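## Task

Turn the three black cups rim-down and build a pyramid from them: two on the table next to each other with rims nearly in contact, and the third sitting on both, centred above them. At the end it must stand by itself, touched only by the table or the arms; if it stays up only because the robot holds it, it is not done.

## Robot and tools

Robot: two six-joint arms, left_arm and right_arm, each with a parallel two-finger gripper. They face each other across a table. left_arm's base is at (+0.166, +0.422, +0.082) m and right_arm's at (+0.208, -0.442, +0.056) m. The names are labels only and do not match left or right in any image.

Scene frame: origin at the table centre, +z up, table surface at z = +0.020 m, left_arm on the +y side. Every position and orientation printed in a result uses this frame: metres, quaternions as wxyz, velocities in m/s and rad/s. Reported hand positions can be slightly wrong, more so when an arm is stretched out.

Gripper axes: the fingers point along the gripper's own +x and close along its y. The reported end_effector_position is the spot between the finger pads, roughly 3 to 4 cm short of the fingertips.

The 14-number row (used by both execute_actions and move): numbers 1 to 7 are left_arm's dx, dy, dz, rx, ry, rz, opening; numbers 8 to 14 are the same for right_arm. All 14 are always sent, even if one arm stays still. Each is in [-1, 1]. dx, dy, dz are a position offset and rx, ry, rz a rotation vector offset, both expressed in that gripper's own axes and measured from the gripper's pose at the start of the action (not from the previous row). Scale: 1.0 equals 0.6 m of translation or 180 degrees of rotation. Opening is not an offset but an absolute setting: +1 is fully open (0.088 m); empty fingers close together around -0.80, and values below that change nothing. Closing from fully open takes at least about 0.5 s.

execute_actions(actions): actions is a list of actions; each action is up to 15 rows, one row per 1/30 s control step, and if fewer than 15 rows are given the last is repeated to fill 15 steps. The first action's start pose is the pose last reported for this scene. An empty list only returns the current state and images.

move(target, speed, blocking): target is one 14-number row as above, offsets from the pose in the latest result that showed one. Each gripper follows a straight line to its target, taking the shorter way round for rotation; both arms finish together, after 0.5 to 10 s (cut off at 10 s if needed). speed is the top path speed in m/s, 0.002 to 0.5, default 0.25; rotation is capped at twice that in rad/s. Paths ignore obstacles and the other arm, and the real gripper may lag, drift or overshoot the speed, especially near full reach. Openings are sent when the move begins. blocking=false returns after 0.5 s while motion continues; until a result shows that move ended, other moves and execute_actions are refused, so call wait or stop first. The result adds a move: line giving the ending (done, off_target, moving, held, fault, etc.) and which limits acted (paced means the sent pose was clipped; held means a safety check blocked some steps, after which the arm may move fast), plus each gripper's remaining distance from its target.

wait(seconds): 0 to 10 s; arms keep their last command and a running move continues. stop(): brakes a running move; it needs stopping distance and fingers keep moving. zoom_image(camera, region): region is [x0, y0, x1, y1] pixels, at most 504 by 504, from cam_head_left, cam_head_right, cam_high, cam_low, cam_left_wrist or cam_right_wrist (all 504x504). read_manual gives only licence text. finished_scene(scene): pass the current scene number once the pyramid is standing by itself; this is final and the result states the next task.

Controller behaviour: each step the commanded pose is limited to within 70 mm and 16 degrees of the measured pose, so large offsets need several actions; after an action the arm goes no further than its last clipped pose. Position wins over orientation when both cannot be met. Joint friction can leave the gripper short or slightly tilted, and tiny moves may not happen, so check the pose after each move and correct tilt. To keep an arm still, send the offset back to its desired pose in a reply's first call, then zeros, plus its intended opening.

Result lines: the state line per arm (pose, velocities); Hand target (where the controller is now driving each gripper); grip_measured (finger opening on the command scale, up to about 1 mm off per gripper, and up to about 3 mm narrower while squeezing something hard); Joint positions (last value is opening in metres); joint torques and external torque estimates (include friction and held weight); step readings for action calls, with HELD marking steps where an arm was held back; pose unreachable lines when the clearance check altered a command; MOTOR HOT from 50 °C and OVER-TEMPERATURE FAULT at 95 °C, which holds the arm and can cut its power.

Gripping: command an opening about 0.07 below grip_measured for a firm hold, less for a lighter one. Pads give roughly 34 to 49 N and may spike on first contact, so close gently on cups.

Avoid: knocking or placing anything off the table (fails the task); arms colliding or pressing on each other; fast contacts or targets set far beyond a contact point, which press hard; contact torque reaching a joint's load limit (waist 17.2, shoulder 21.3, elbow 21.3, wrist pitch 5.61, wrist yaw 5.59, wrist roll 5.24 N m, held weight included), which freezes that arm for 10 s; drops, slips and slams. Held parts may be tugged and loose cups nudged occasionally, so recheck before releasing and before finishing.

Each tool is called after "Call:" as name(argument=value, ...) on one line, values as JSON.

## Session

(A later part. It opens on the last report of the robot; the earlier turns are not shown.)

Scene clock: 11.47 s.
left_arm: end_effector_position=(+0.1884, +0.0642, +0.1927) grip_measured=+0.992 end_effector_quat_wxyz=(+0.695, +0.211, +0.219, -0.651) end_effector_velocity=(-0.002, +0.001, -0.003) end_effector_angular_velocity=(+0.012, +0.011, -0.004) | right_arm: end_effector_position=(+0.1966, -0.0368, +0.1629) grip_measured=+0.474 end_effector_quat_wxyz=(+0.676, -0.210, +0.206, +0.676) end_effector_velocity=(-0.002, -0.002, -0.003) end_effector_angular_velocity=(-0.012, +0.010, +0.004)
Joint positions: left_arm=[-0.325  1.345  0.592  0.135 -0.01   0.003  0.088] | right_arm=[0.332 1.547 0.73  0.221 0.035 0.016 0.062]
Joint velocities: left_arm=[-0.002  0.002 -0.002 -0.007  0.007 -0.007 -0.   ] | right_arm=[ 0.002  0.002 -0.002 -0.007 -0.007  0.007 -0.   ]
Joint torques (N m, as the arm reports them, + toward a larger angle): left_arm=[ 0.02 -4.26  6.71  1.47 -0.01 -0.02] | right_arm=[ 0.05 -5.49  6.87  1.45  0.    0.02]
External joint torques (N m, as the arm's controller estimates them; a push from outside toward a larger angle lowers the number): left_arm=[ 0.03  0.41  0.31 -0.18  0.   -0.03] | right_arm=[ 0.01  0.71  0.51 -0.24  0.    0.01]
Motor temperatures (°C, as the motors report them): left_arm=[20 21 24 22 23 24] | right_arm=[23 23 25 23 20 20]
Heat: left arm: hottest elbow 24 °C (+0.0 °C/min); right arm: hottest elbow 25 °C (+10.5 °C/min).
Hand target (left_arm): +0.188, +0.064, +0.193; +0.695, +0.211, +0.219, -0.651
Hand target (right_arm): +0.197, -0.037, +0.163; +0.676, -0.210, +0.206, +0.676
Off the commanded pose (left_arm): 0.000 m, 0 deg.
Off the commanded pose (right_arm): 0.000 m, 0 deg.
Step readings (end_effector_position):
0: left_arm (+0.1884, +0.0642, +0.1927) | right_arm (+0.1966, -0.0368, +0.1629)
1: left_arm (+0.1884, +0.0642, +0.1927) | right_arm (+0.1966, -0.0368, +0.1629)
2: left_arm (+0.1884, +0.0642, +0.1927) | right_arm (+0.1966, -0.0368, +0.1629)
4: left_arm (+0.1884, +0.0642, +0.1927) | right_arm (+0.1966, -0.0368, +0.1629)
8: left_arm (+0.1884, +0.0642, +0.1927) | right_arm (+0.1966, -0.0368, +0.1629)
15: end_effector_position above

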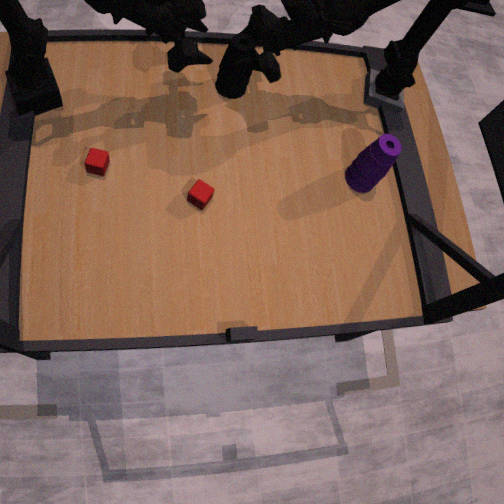

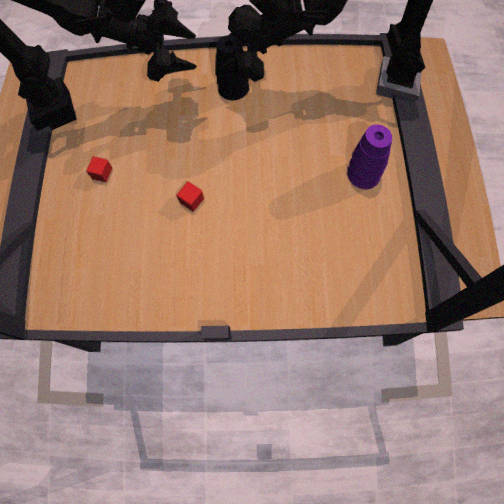

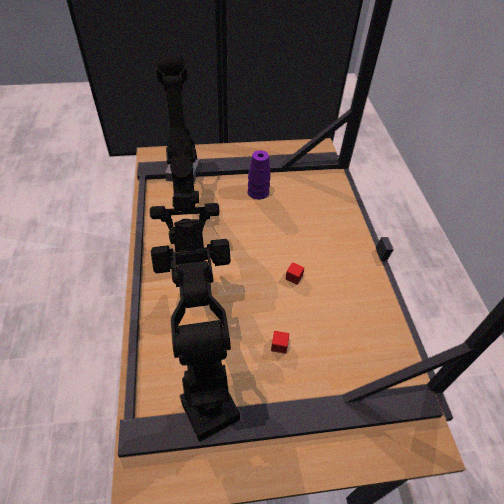

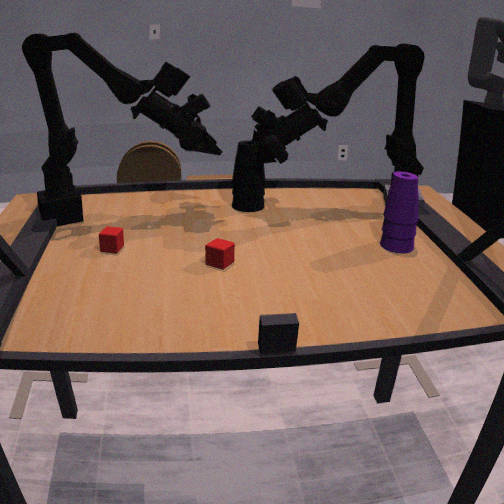

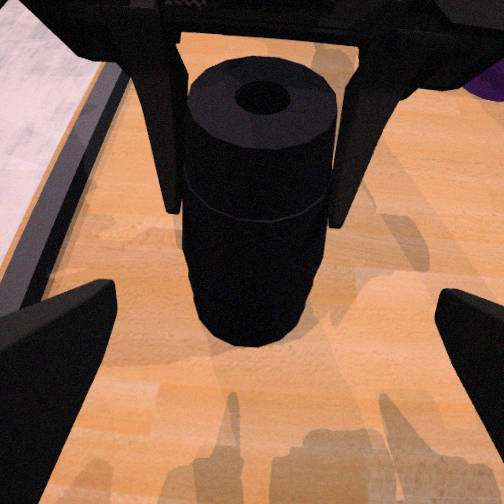

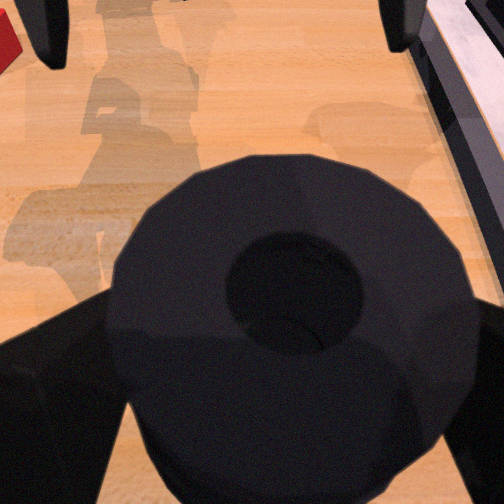

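Call:
move(target=[0, 0, 0, 0, 0, 0, 1.0, -0.0844, -0.0008, 0.1240, 0, 0, 0, 0.40], speed=0.08)

Scene clock: 13.03 s.
left_arm: end_effector_position=(+0.1884, +0.0642, +0.1927) grip_measured=+0.992 end_effector_quat_wxyz=(+0.695, +0.211, +0.219, -0.651) end_effector_velocity=(+0.000, +0.002, +0.000) end_effector_angular_velocity=(+0.002, +0.002, +0.008) | right_arm: end_effector_position=(+0.1966, -0.0376, +0.2479) grip_measured=+0.474 end_effector_quat_wxyz=(+0.675, -0.214, +0.209, +0.675) end_effector_velocity=(-0.004, -0.002, -0.004) end_effector_angular_velocity=(-0.013, +0.006, +0.025)
Joint positions: left_arm=[-0.325  1.345  0.592  0.135 -0.01   0.003  0.088] | right_arm=[ 0.332  1.411  0.982 -0.179  0.035  0.016  0.062]
Joint velocities: left_arm=[-0.002 -0.007 -0.002 -0.007 -0.007 -0.007 -0.   ] | right_arm=[ 0.002 -0.002 -0.007 -0.007 -0.022 -0.007 -0.   ]
Joint torques (N m, as the arm reports them, + toward a larger angle): left_arm=[ 0.   -4.24  6.73  1.48 -0.02 -0.01] | right_arm=[ 0.09 -5.9   8.98  1.23  0.01  0.03]
External joint torques (N m, as the arm's controller estimates them; a push from outside toward a larger angle lowers the number): left_arm=[-0.02  0.5   0.3  -0.18  0.   -0.02] | right_arm=[ 0.07  0.07  1.78 -0.46  0.01  0.03]
Motor temperatures (°C, as the motors report them): left_arm=[20 21 24 22 23 24] | right_arm=[23 23 25 23 20 20]
Heat: left arm: hottest elbow 24 °C (+0.0 °C/min); right arm: hottest elbow 25 °C (+9.2 °C/min).
Hand target (left_arm): +0.188, +0.064, +0.193; +0.695, +0.211, +0.219, -0.651
Hand target (right_arm): +0.196, -0.037, +0.253; +0.676, -0.210, +0.206, +0.676
Off the commanded pose (left_arm): 0.000 m, 0 deg.
Off the commanded pose (right_arm): 0.005 m, 1 deg.
move: done

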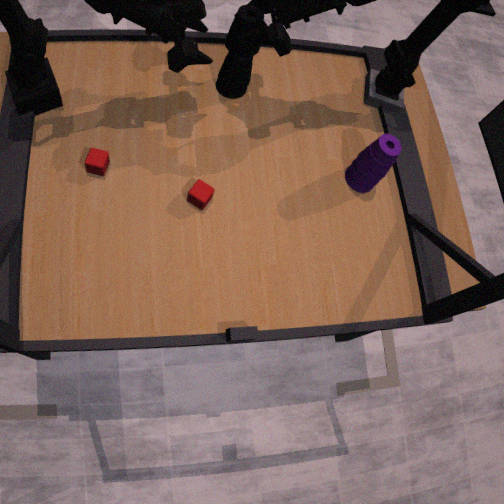

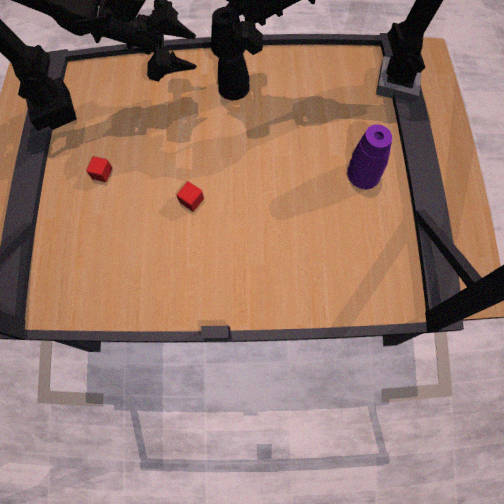

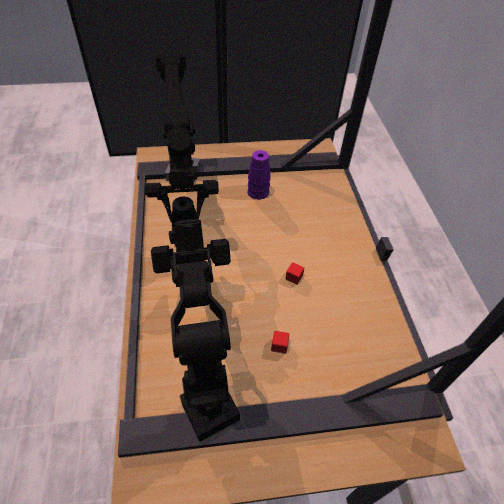

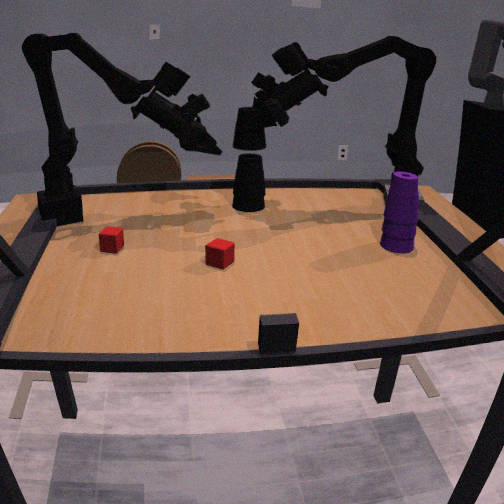

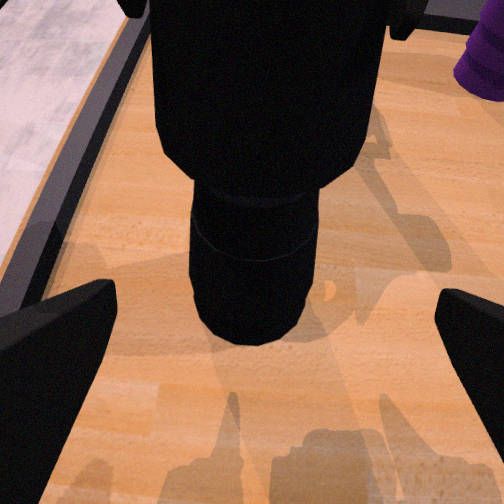

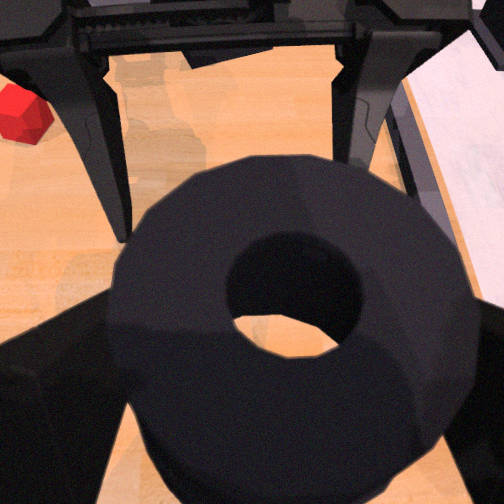

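Call:
zoom_image(camera="cam_low", region=[190, 100, 310, 220])

Region (190, 100, 310, 220) of cam_low's 504x504 image, scaled by 4.200, with more detail than that image has.

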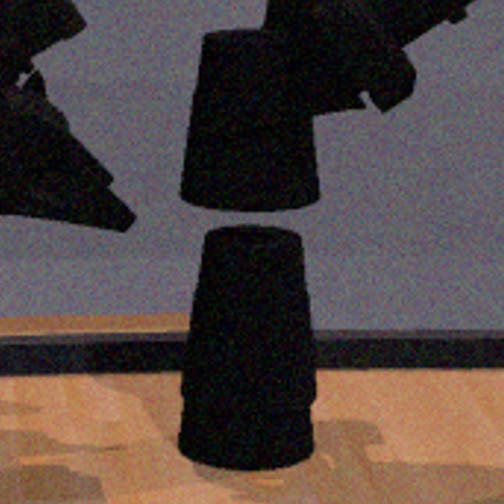

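Call:
move(target=[0.1184, 0.0098, 0.0397, 0, 0, 0, 1.0, -0.1052, 0.0005, -0.0894, 0, -0.0033, 0, 0.40], speed=0.12)

Scene clock: 15.53 s.
left_arm: end_effector_position=(+0.1984, -0.0037, +0.1728) grip_measured=+0.992 end_effector_quat_wxyz=(+0.697, +0.210, +0.219, -0.650) end_effector_velocity=(-0.000, +0.002, -0.001) end_effector_angular_velocity=(+0.007, +0.002, +0.008) | right_arm: end_effector_position=(+0.1968, -0.1200, +0.2429) grip_measured=+0.474 end_effector_quat_wxyz=(+0.676, -0.209, +0.202, +0.677) end_effector_velocity=(-0.000, -0.001, -0.002) end_effector_angular_velocity=(-0.008, -0.002, +0.008)
Joint positions: left_arm=[-0.306  1.668  0.794  0.258  0.003  0.012  0.088] | right_arm=[ 0.349  1.057  0.718 -0.252  0.05   0.022  0.062]
Joint velocities: left_arm=[-0.002 -0.002 -0.002 -0.007 -0.007 -0.007 -0.   ] | right_arm=[-0.002 -0.002 -0.002 -0.007 -0.007 -0.007  0.   ]
Joint torques (N m, as the arm reports them, + toward a larger angle): left_arm=[ 0.27 -4.63  7.63  1.59  0.17  0.07] | right_arm=[ 0.38 -2.54  7.18  1.5   0.07  0.21]
External joint torques (N m, as the arm's controller estimates them; a push from outside toward a larger angle lowers the number): left_arm=[ 0.32  2.17  1.57 -0.06  0.16  0.06] | right_arm=[ 0.38  0.89 -0.05 -0.2   0.05  0.21]
Motor temperatures (°C, as the motors report them): left_arm=[20 21 25 22 23 24] | right_arm=[24 23 26 23 20 20]
Heat: left arm: hottest elbow 25 °C (+3.9 °C/min); right arm: hottest elbow 26 °C (+11.6 °C/min).
Hand target (left_arm): +0.199, -0.007, +0.171; +0.695, +0.211, +0.219, -0.651
Hand target (right_arm): +0.196, -0.120, +0.240; +0.676, -0.210, +0.206, +0.676
Off the commanded pose (left_arm): 0.004 m, 0 deg.
Off the commanded pose (right_arm): 0.003 m, 0 deg.
move: done

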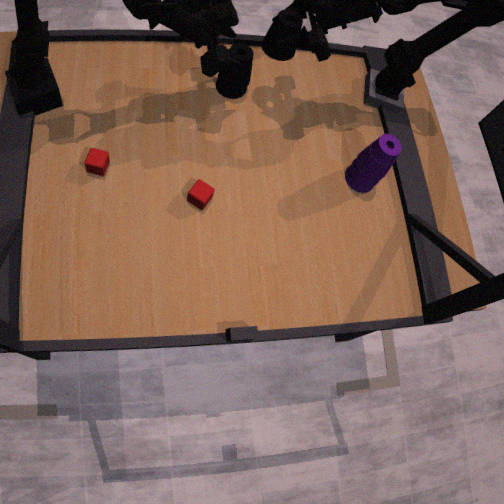

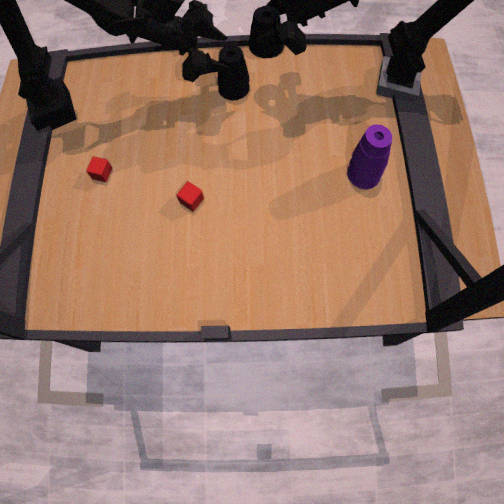

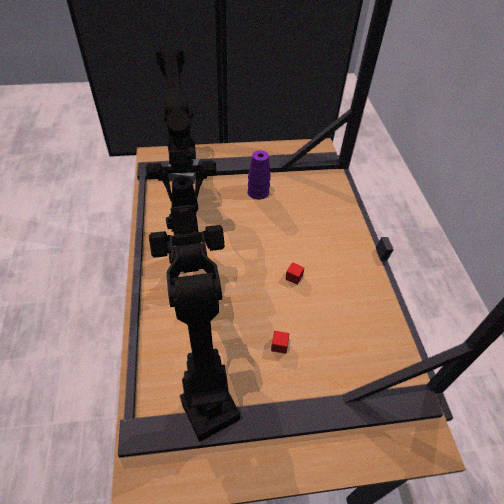

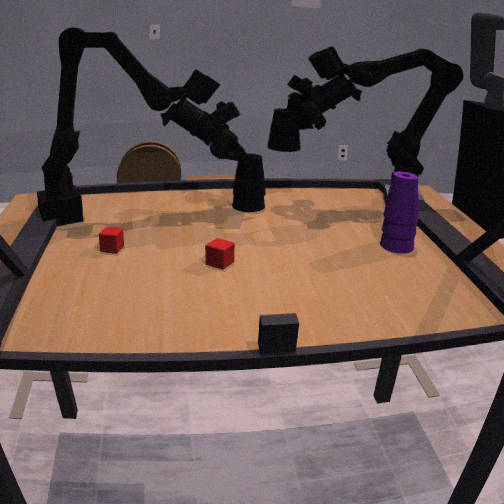

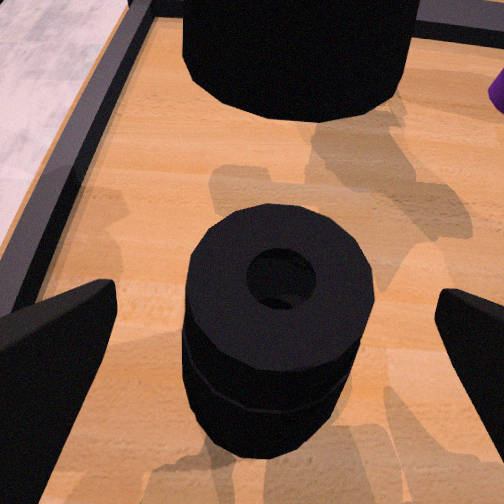

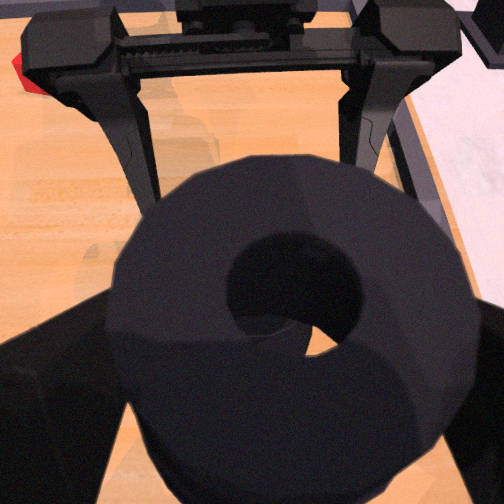

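Call:
zoom_image(camera="cam_left_wrist", region=[80, 180, 480, 480])

Call:
zoom_image(camera="cam_low", region=[200, 90, 330, 220])

Region (80, 180, 480, 480) of cam_left_wrist's 504x504 image, scaled by 1.260, with more detail than that image has; it fills the top 378 rows of this view, and the rest is white.

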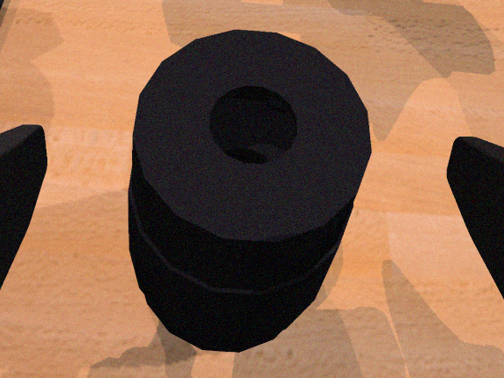

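Region (200, 90, 330, 220) of cam_low's 504x504 image, scaled by 3.877, with more detail than that image has.

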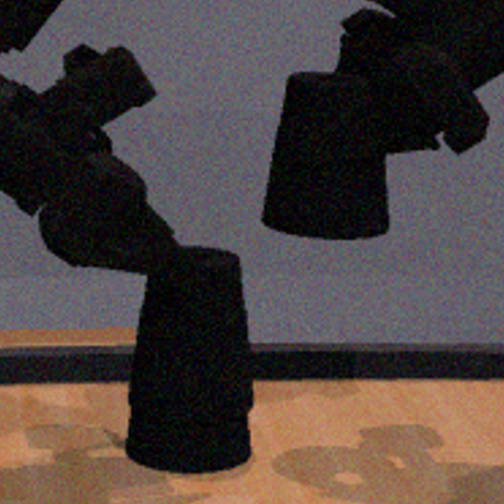

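Call:
move(target=[0.0826, -0.0017, -0.0271, 0, 0, 0, 1.0, 0.1103, 0.002, -0.1829, 0, 0.0022, 0, 0.40], speed=0.12)

Scene clock: 17.70 s.
left_arm: end_effector_position=(+0.2001, -0.0321, +0.1346) grip_measured=+0.992 end_effector_quat_wxyz=(+0.697, +0.208, +0.217, -0.651) end_effector_velocity=(+0.002, +0.000, +0.001) end_effector_angular_velocity=(+0.001, +0.014, +0.021) | right_arm: end_effector_position=(+0.1969, -0.1225, +0.1198) grip_measured=+0.474 end_effector_quat_wxyz=(+0.677, -0.207, +0.200, +0.678) end_effector_velocity=(+0.004, -0.001, -0.003) end_effector_angular_velocity=(-0.007, -0.011, -0.009)
Joint positions: left_arm=[-0.307  1.871  0.847  0.413  0.003  0.012  0.088] | right_arm=[0.349 1.329 0.319 0.427 0.05  0.022 0.062]
Joint velocities: left_arm=[ 0.002 -0.002  0.002 -0.007 -0.007 -0.022 -0.   ] | right_arm=[-0.007  0.007 -0.007  0.007  0.007 -0.007 -0.   ]
Joint torques (N m, as the arm reports them, + toward a larger angle): left_arm=[-0.25 -5.31  6.99  1.59 -0.12 -0.07] | right_arm=[ 0.12 -2.11  4.94  1.68  0.03  0.06]
External joint torques (N m, as the arm's controller estimates them; a push from outside toward a larger angle lowers the number): left_arm=[-0.31  2.49  1.43 -0.07 -0.11 -0.08] | right_arm=[ 0.15  1.78 -0.73 -0.01  0.01  0.05]
Motor temperatures (°C, as the motors report them): left_arm=[20 22 25 23 23 24] | right_arm=[24 23 26 24 20 20]
Heat: left arm: hottest elbow 25 °C (+3.4 °C/min); right arm: hottest elbow 26 °C (+10.2 °C/min).
Hand target (left_arm): +0.200, -0.035, +0.131; +0.697, +0.210, +0.219, -0.650
Hand target (right_arm): +0.197, -0.125, +0.115; +0.676, -0.211, +0.204, +0.676
Off the commanded pose (left_arm): 0.005 m, 0 deg.
Off the commanded pose (right_arm): 0.006 m, 1 deg.
move: done

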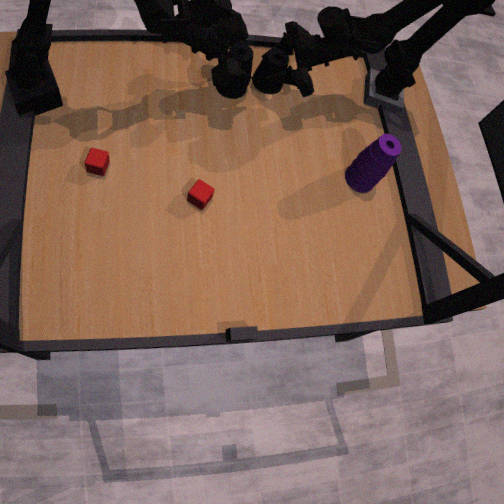

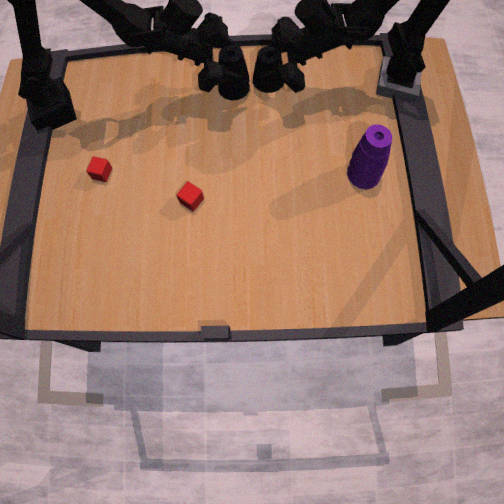

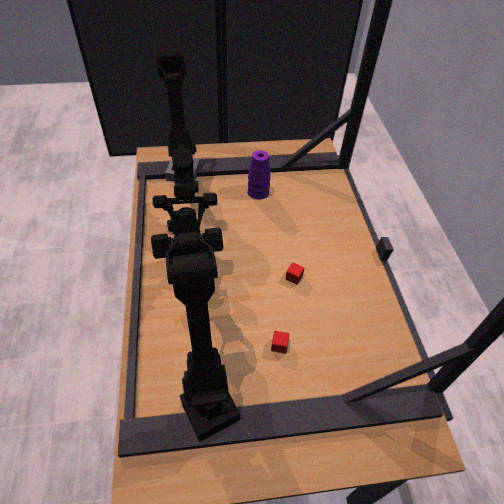

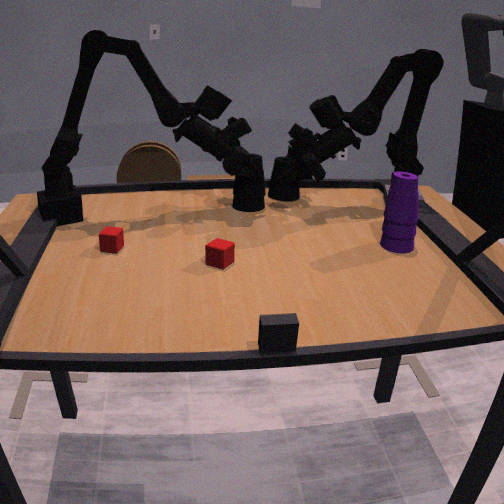

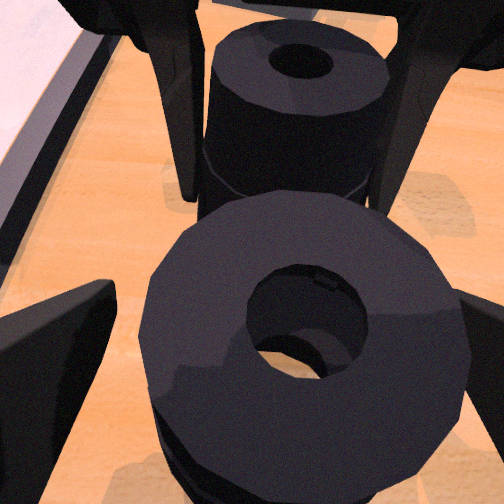

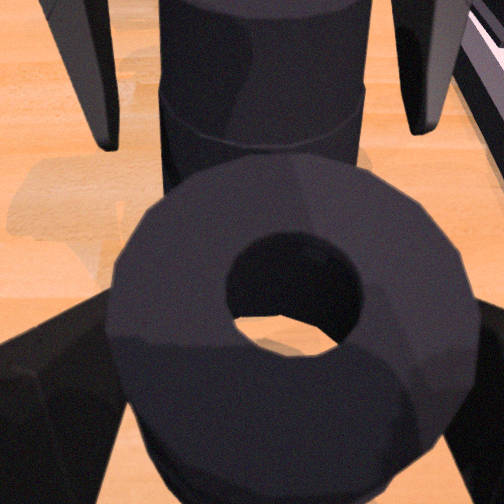

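Call:
zoom_image(camera="cam_right_wrist", region=[60, 0, 460, 200])

Call:
zoom_image(camera="cam_low", region=[210, 120, 320, 220])

Region (60, 0, 460, 200) of cam_right_wrist's 504x504 image, scaled by 1.260, with more detail than that image has.

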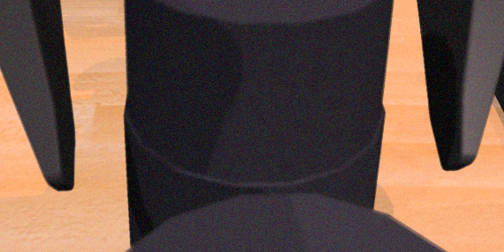

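Region (210, 120, 320, 220) of cam_low's 504x504 image, scaled by 4.582, with more detail than that image has; it fills the top 458 rows of this view, and the rest is white.

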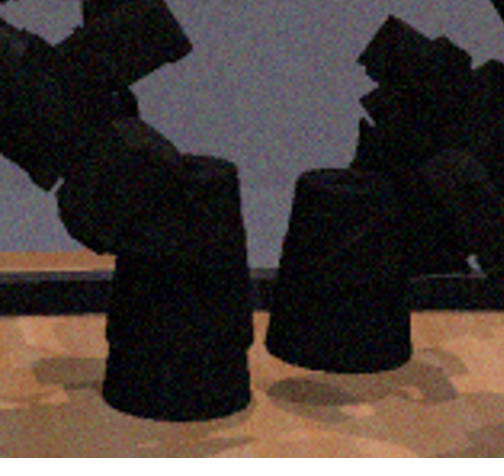

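Call:
execute_actions(actions=[[[0,0,0,0,0,0,0.88,0.0005,0,-0.0008,0,0.0004,0,0.40],[0,0,0,0,0,0,0.76,0.0015,0,-0.0023,0,0.001,0,0.40],[0,0,0,0,0,0,0.66,0.0027,0,-0.004,0,0.0017,0,0.40],[0,0,0,0,0,0,0.61,0.004,0,-0.006,0,0.0026,0,0.40],[0,0,0,0,0,0,0.58,0.0053,0,-0.008,0,0.0034,0,0.40],[0,0,0,0,0,0,0.56,0.0066,0,-0.010,0,0.0043,0,0.40],[0,0,0,0,0,0,0.54,0.008,0,-0.012,0,0.0051,0,0.40],[0,0,0,0,0,0,0.52,0.0093,0,-0.014,0,0.006,0,0.40],[0,0,0,0,0,0,0.50,0.0106,0,-0.016,0,0.0068,0,0.40],[0,0,0,0,0,0,0.48,0.0116,0,-0.0175,0,0.0075,0,0.40],[0,0,0,0,0,0,0.46,0.0124,0,-0.0187,0,0.008,0,0.40],[0,0,0,0,0,0,0.44,0.0129,0,-0.0195,0,0.0083,0,0.40],[0,0,0,0,0,0,0.42,0.0129,0,-0.0195,0,0.0083,0,0.40],[0,0,0,0,0,0,0.40,0.0129,0,-0.0195,0,0.0083,0,0.40],[0,0,0,0,0,0,0.38,0.0129,0,-0.0195,0,0.0083,0,0.40]]])

Call:
wait(seconds=0.3)

Scene clock: 18.80 s.
left_arm: end_effector_position=(+0.2001, -0.0321, +0.1346) grip_measured=+0.436 end_effector_quat_wxyz=(+0.697, +0.208, +0.217, -0.651) end_effector_velocity=(+0.002, +0.002, -0.001) end_effector_angular_velocity=(+0.007, +0.002, +0.013) | right_arm: end_effector_position=(+0.1968, -0.1201, +0.1112) grip_measured=+0.474 end_effector_quat_wxyz=(+0.676, -0.211, +0.203, +0.676) end_effector_velocity=(-0.000, -0.002, -0.011) end_effector_angular_velocity=(-0.027, -0.004, +0.008)
Joint positions: left_arm=[-0.307  1.871  0.847  0.413  0.003  0.012  0.06 ] | right_arm=[0.349 1.381 0.318 0.468 0.05  0.022 0.062]
Joint velocities: left_arm=[ 0.002 -0.002 -0.002 -0.007 -0.007 -0.007 -0.024] | right_arm=[-0.002  0.042 -0.007  0.022 -0.007 -0.007 -0.   ]
Joint torques (N m, as the arm reports them, + toward a larger angle): left_arm=[ 0.01 -7.06  5.81  1.48 -0.01 -0.02] | right_arm=[-0.06 -2.44  4.92  1.65 -0.06  0.06]
External joint torques (N m, as the arm's controller estimates them; a push from outside toward a larger angle lowers the number): left_arm=[-0.02  0.71  0.29 -0.16  0.   -0.03] | right_arm=[-0.07  1.7  -0.69 -0.08 -0.07  0.05]
Motor temperatures (°C, as the motors report them): left_arm=[20 22 25 23 23 24] | right_arm=[24 23 26 24 20 20]
Heat: left arm: hottest elbow 25 °C (+3.2 °C/min); right arm: hottest elbow 26 °C (+9.6 °C/min).
Hand target (left_arm): +0.200, -0.032, +0.135; +0.697, +0.208, +0.217, -0.651
Hand target (right_arm): +0.197, -0.123, +0.106; +0.674, -0.215, +0.209, +0.675
Off the commanded pose (left_arm): 0.000 m, 0 deg.
Off the commanded pose (right_arm): 0.006 m, 1 deg.
Step readings (end_effector_position):
0: left_arm (+0.2001, -0.0321, +0.1346) | right_arm (+0.1969, -0.1224, +0.1198)
1: left_arm (+0.2001, -0.0321, +0.1346) | right_arm (+0.1969, -0.1224, +0.1198)
2: left_arm (+0.2001, -0.0321, +0.1346) | right_arm (+0.1969, -0.1224, +0.1198)
4: left_arm (+0.2001, -0.0321, +0.1346) | right_arm (+0.1969, -0.1220, +0.1198)
8: left_arm (+0.2001, -0.0321, +0.1346) | right_arm (+0.1968, -0.1210, +0.1169)
15: end_effector_position above

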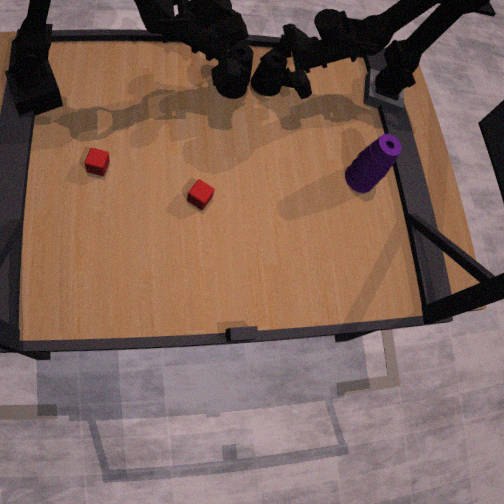

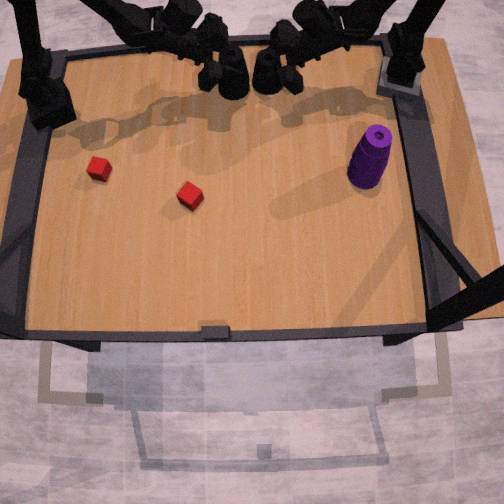

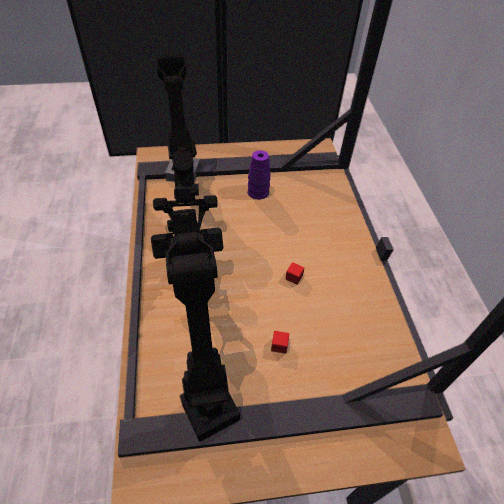

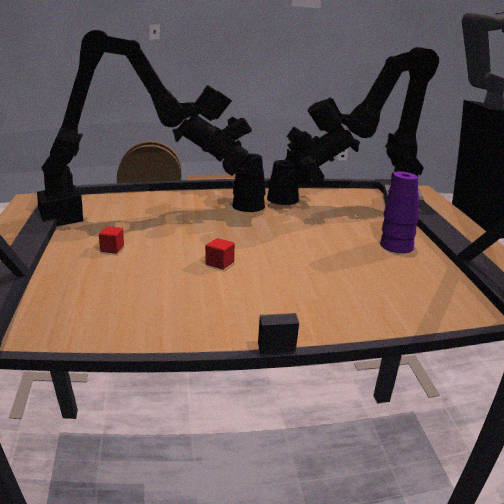

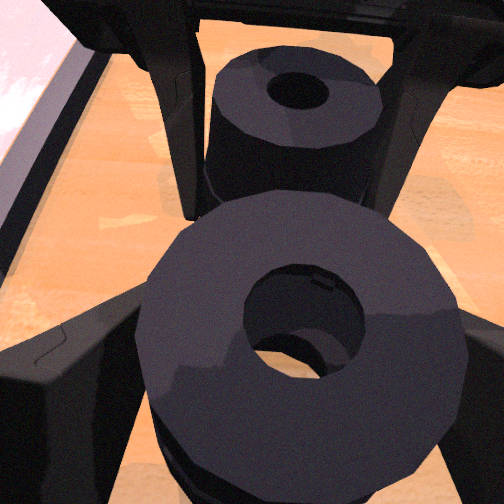

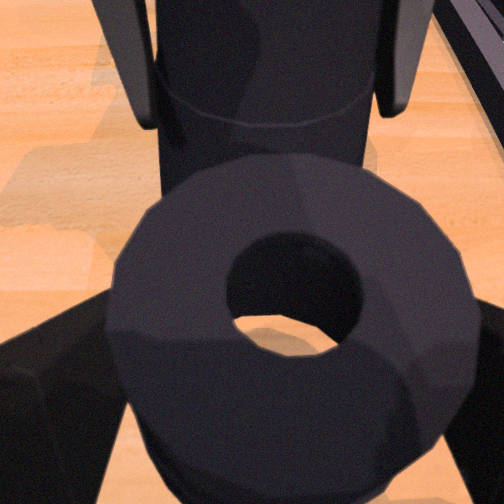

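Scene clock: 19.10 s.
left_arm: end_effector_position=(+0.2001, -0.0321, +0.1346) grip_measured=+0.430 end_effector_quat_wxyz=(+0.697, +0.208, +0.217, -0.651) end_effector_velocity=(-0.002, -0.000, +0.002) end_effector_angular_velocity=(-0.009, +0.022, +0.004) | right_arm: end_effector_position=(+0.1968, -0.1198, +0.1110) grip_measured=+0.474 end_effector_quat_wxyz=(+0.676, -0.211, +0.203, +0.676) end_effector_velocity=(-0.000, -0.003, -0.004) end_effector_angular_velocity=(-0.022, -0.003, +0.008)
Joint positions: left_arm=[-0.307  1.871  0.847  0.413  0.003  0.012  0.06 ] | right_arm=[0.349 1.384 0.318 0.471 0.05  0.022 0.062]
Joint velocities: left_arm=[-0.002 -0.002 -0.002  0.007  0.007 -0.022 -0.   ] | right_arm=[-0.002 -0.002 -0.002 -0.022 -0.007 -0.007 -0.   ]
Joint torques (N m, as the arm reports them, + toward a larger angle): left_arm=[ 0.02 -7.14  5.84  1.48 -0.01 -0.01] | right_arm=[-0.05 -2.4   4.74  1.67 -0.05  0.06]
External joint torques (N m, as the arm's controller estimates them; a push from outside toward a larger angle lowers the number): left_arm=[ 0.04  0.72  0.24 -0.19 -0.01 -0.02] | right_arm=[-0.06  1.67 -0.75 -0.02 -0.07  0.05]
Motor temperatures (°C, as the motors report them): left_arm=[20 22 25 23 23 24] | right_arm=[24 23 26 24 20 20]
Heat: left arm: hottest elbow 25 °C (+3.1 °C/min); right arm: hottest elbow 26 °C (+9.4 °C/min).
Hand target (left_arm): +0.200, -0.032, +0.135; +0.697, +0.208, +0.217, -0.651
Hand target (right_arm): +0.197, -0.123, +0.106; +0.674, -0.215, +0.209, +0.675
Off the commanded pose (left_arm): 0.000 m, 0 deg.
Off the commanded pose (right_arm): 0.006 m, 1 deg.
wait: 0.30 s; at rest by 0.17 s

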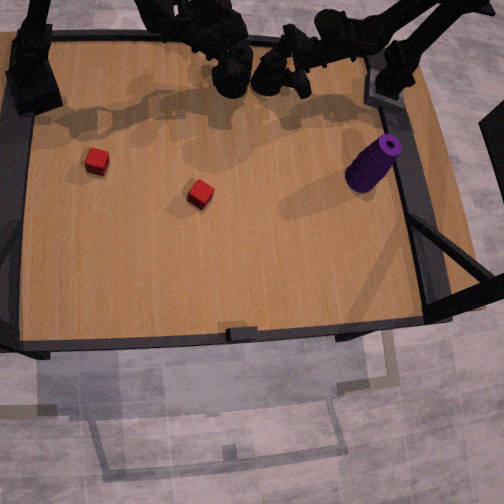

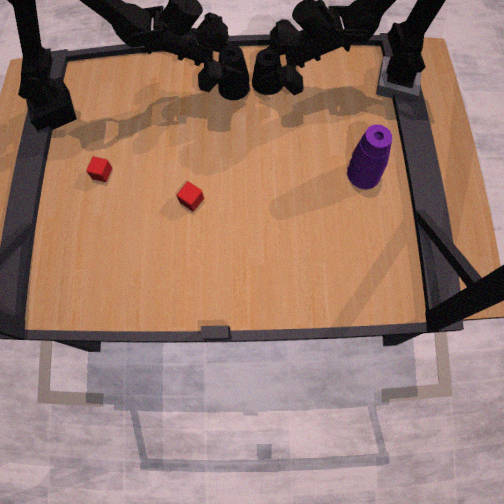

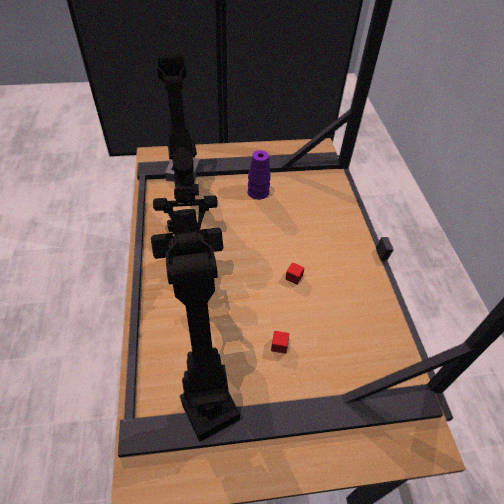

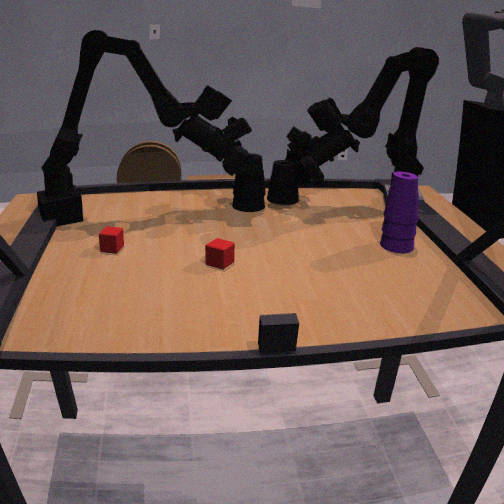

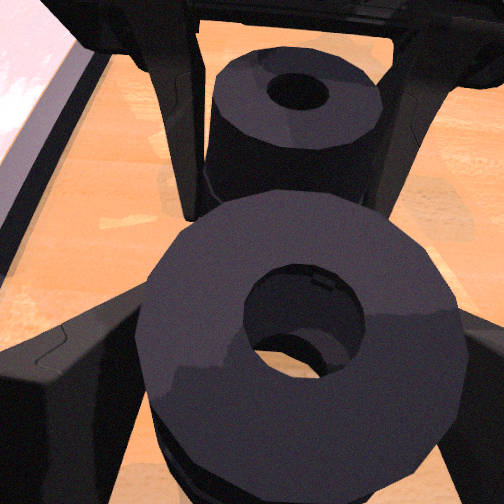

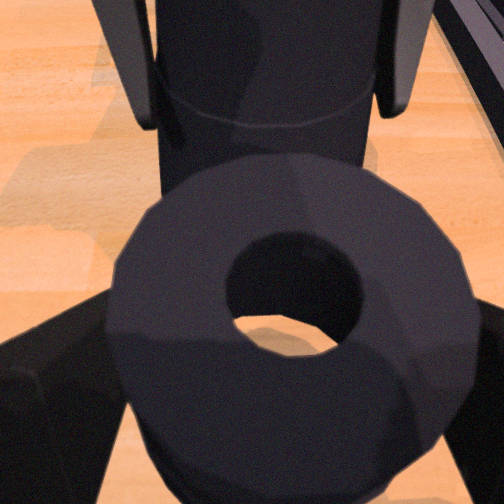

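Call:
move(target=[-0.0812, 0.001, 0.1161, 0, 0, 0, 0.36, 0, 0, 0, 0, 0, 0, 0.40], speed=0.08)

Call:
zoom_image(camera="cam_low", region=[210, 110, 320, 220])

Scene clock: 20.70 s.
left_arm: end_effector_position=(+0.1999, -0.0295, +0.2091) grip_measured=+0.430 end_effector_quat_wxyz=(+0.694, +0.216, +0.225, -0.649) end_effector_velocity=(-0.007, +0.001, -0.001) end_effector_angular_velocity=(+0.007, +0.005, -0.045) | right_arm: end_effector_position=(+0.1968, -0.1198, +0.1110) grip_measured=+0.474 end_effector_quat_wxyz=(+0.676, -0.211, +0.203, +0.676) end_effector_velocity=(-0.004, -0.003, -0.004) end_effector_angular_velocity=(-0.023, -0.007, +0.033)
Joint positions: left_arm=[-0.307  1.684  0.995  0.054  0.003  0.012  0.06 ] | right_arm=[0.349 1.384 0.318 0.472 0.05  0.022 0.062]
Joint velocities: left_arm=[-0.002 -0.002 -0.002 -0.007  0.037  0.022 -0.   ] | right_arm=[ 0.002 -0.002 -0.002 -0.022 -0.022 -0.022  0.   ]
Joint torques (N m, as the arm reports them, + toward a larger angle): left_arm=[ 0.12 -8.14  8.    1.39  0.02  0.  ] | right_arm=[ 0.05 -3.42  5.84  1.45  0.    0.03]
External joint torques (N m, as the arm's controller estimates them; a push from outside toward a larger angle lowers the number): left_arm=[ 0.17 -0.69  1.41 -0.26  0.01 -0.01] | right_arm=[ 0.04  0.65  0.34 -0.24 -0.01  0.02]
Motor temperatures (°C, as the motors report them): left_arm=[20 22 25 23 23 24] | right_arm=[23 23 26 24 20 20]
Heat: left arm: hottest elbow 25 °C (+2.9 °C/min); right arm: hottest elbow 26 °C (+8.7 °C/min).
Hand target (left_arm): +0.200, -0.032, +0.220; +0.697, +0.209, +0.217, -0.651
Hand target (right_arm): +0.197, -0.120, +0.111; +0.676, -0.211, +0.203, +0.676
Off the commanded pose (left_arm): 0.011 m, 1 deg.
Off the commanded pose (right_arm): 0.000 m, 0 deg.
move: off_target (left_arm)

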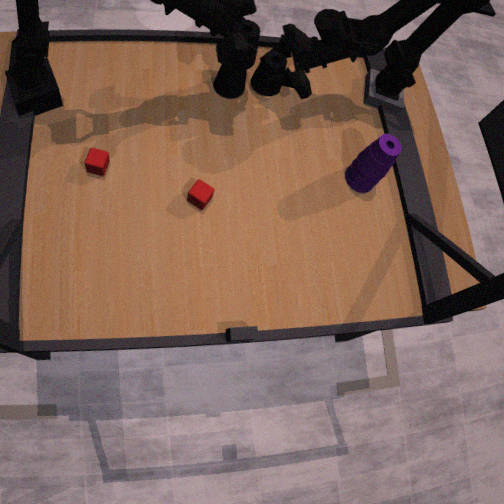

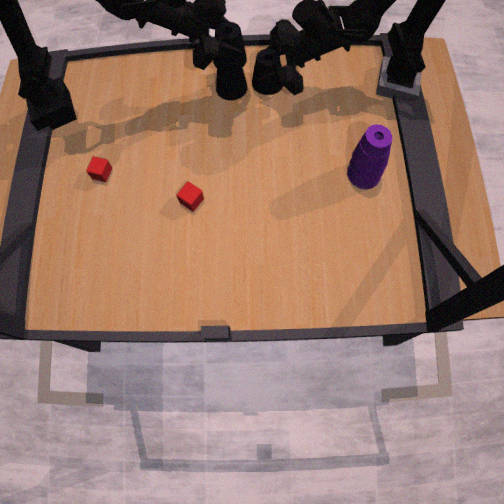

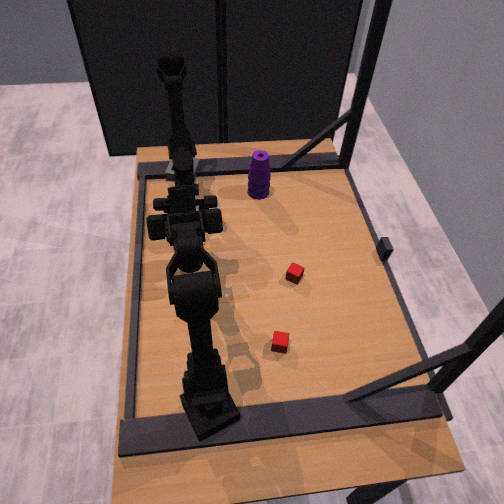

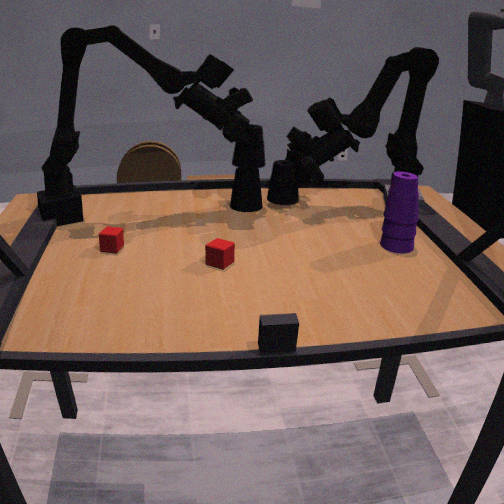

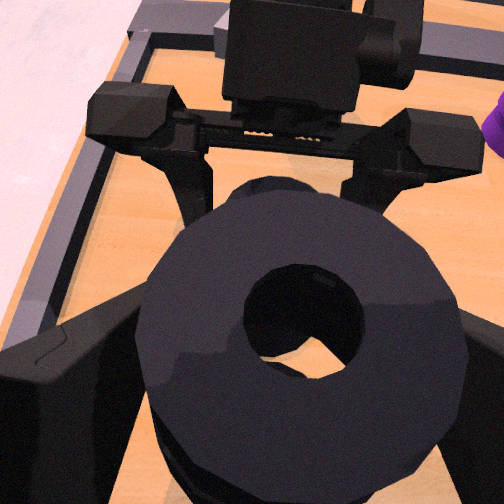

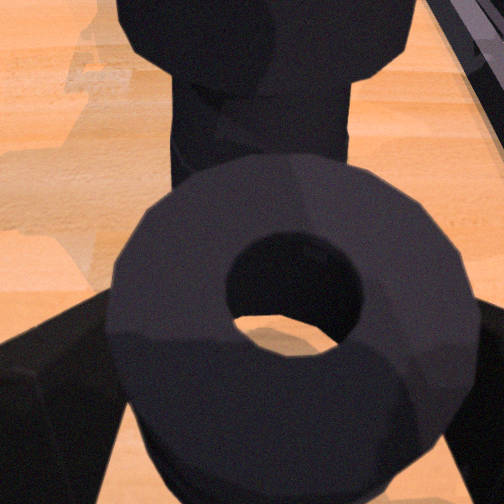

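Region (210, 110, 320, 220) of cam_low's 504x504 image, scaled by 4.582, with more detail than that image has.

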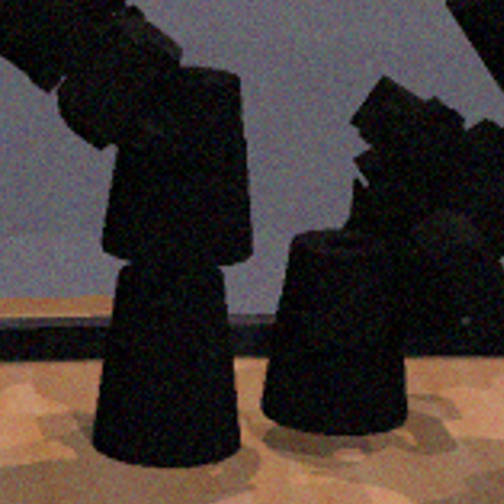

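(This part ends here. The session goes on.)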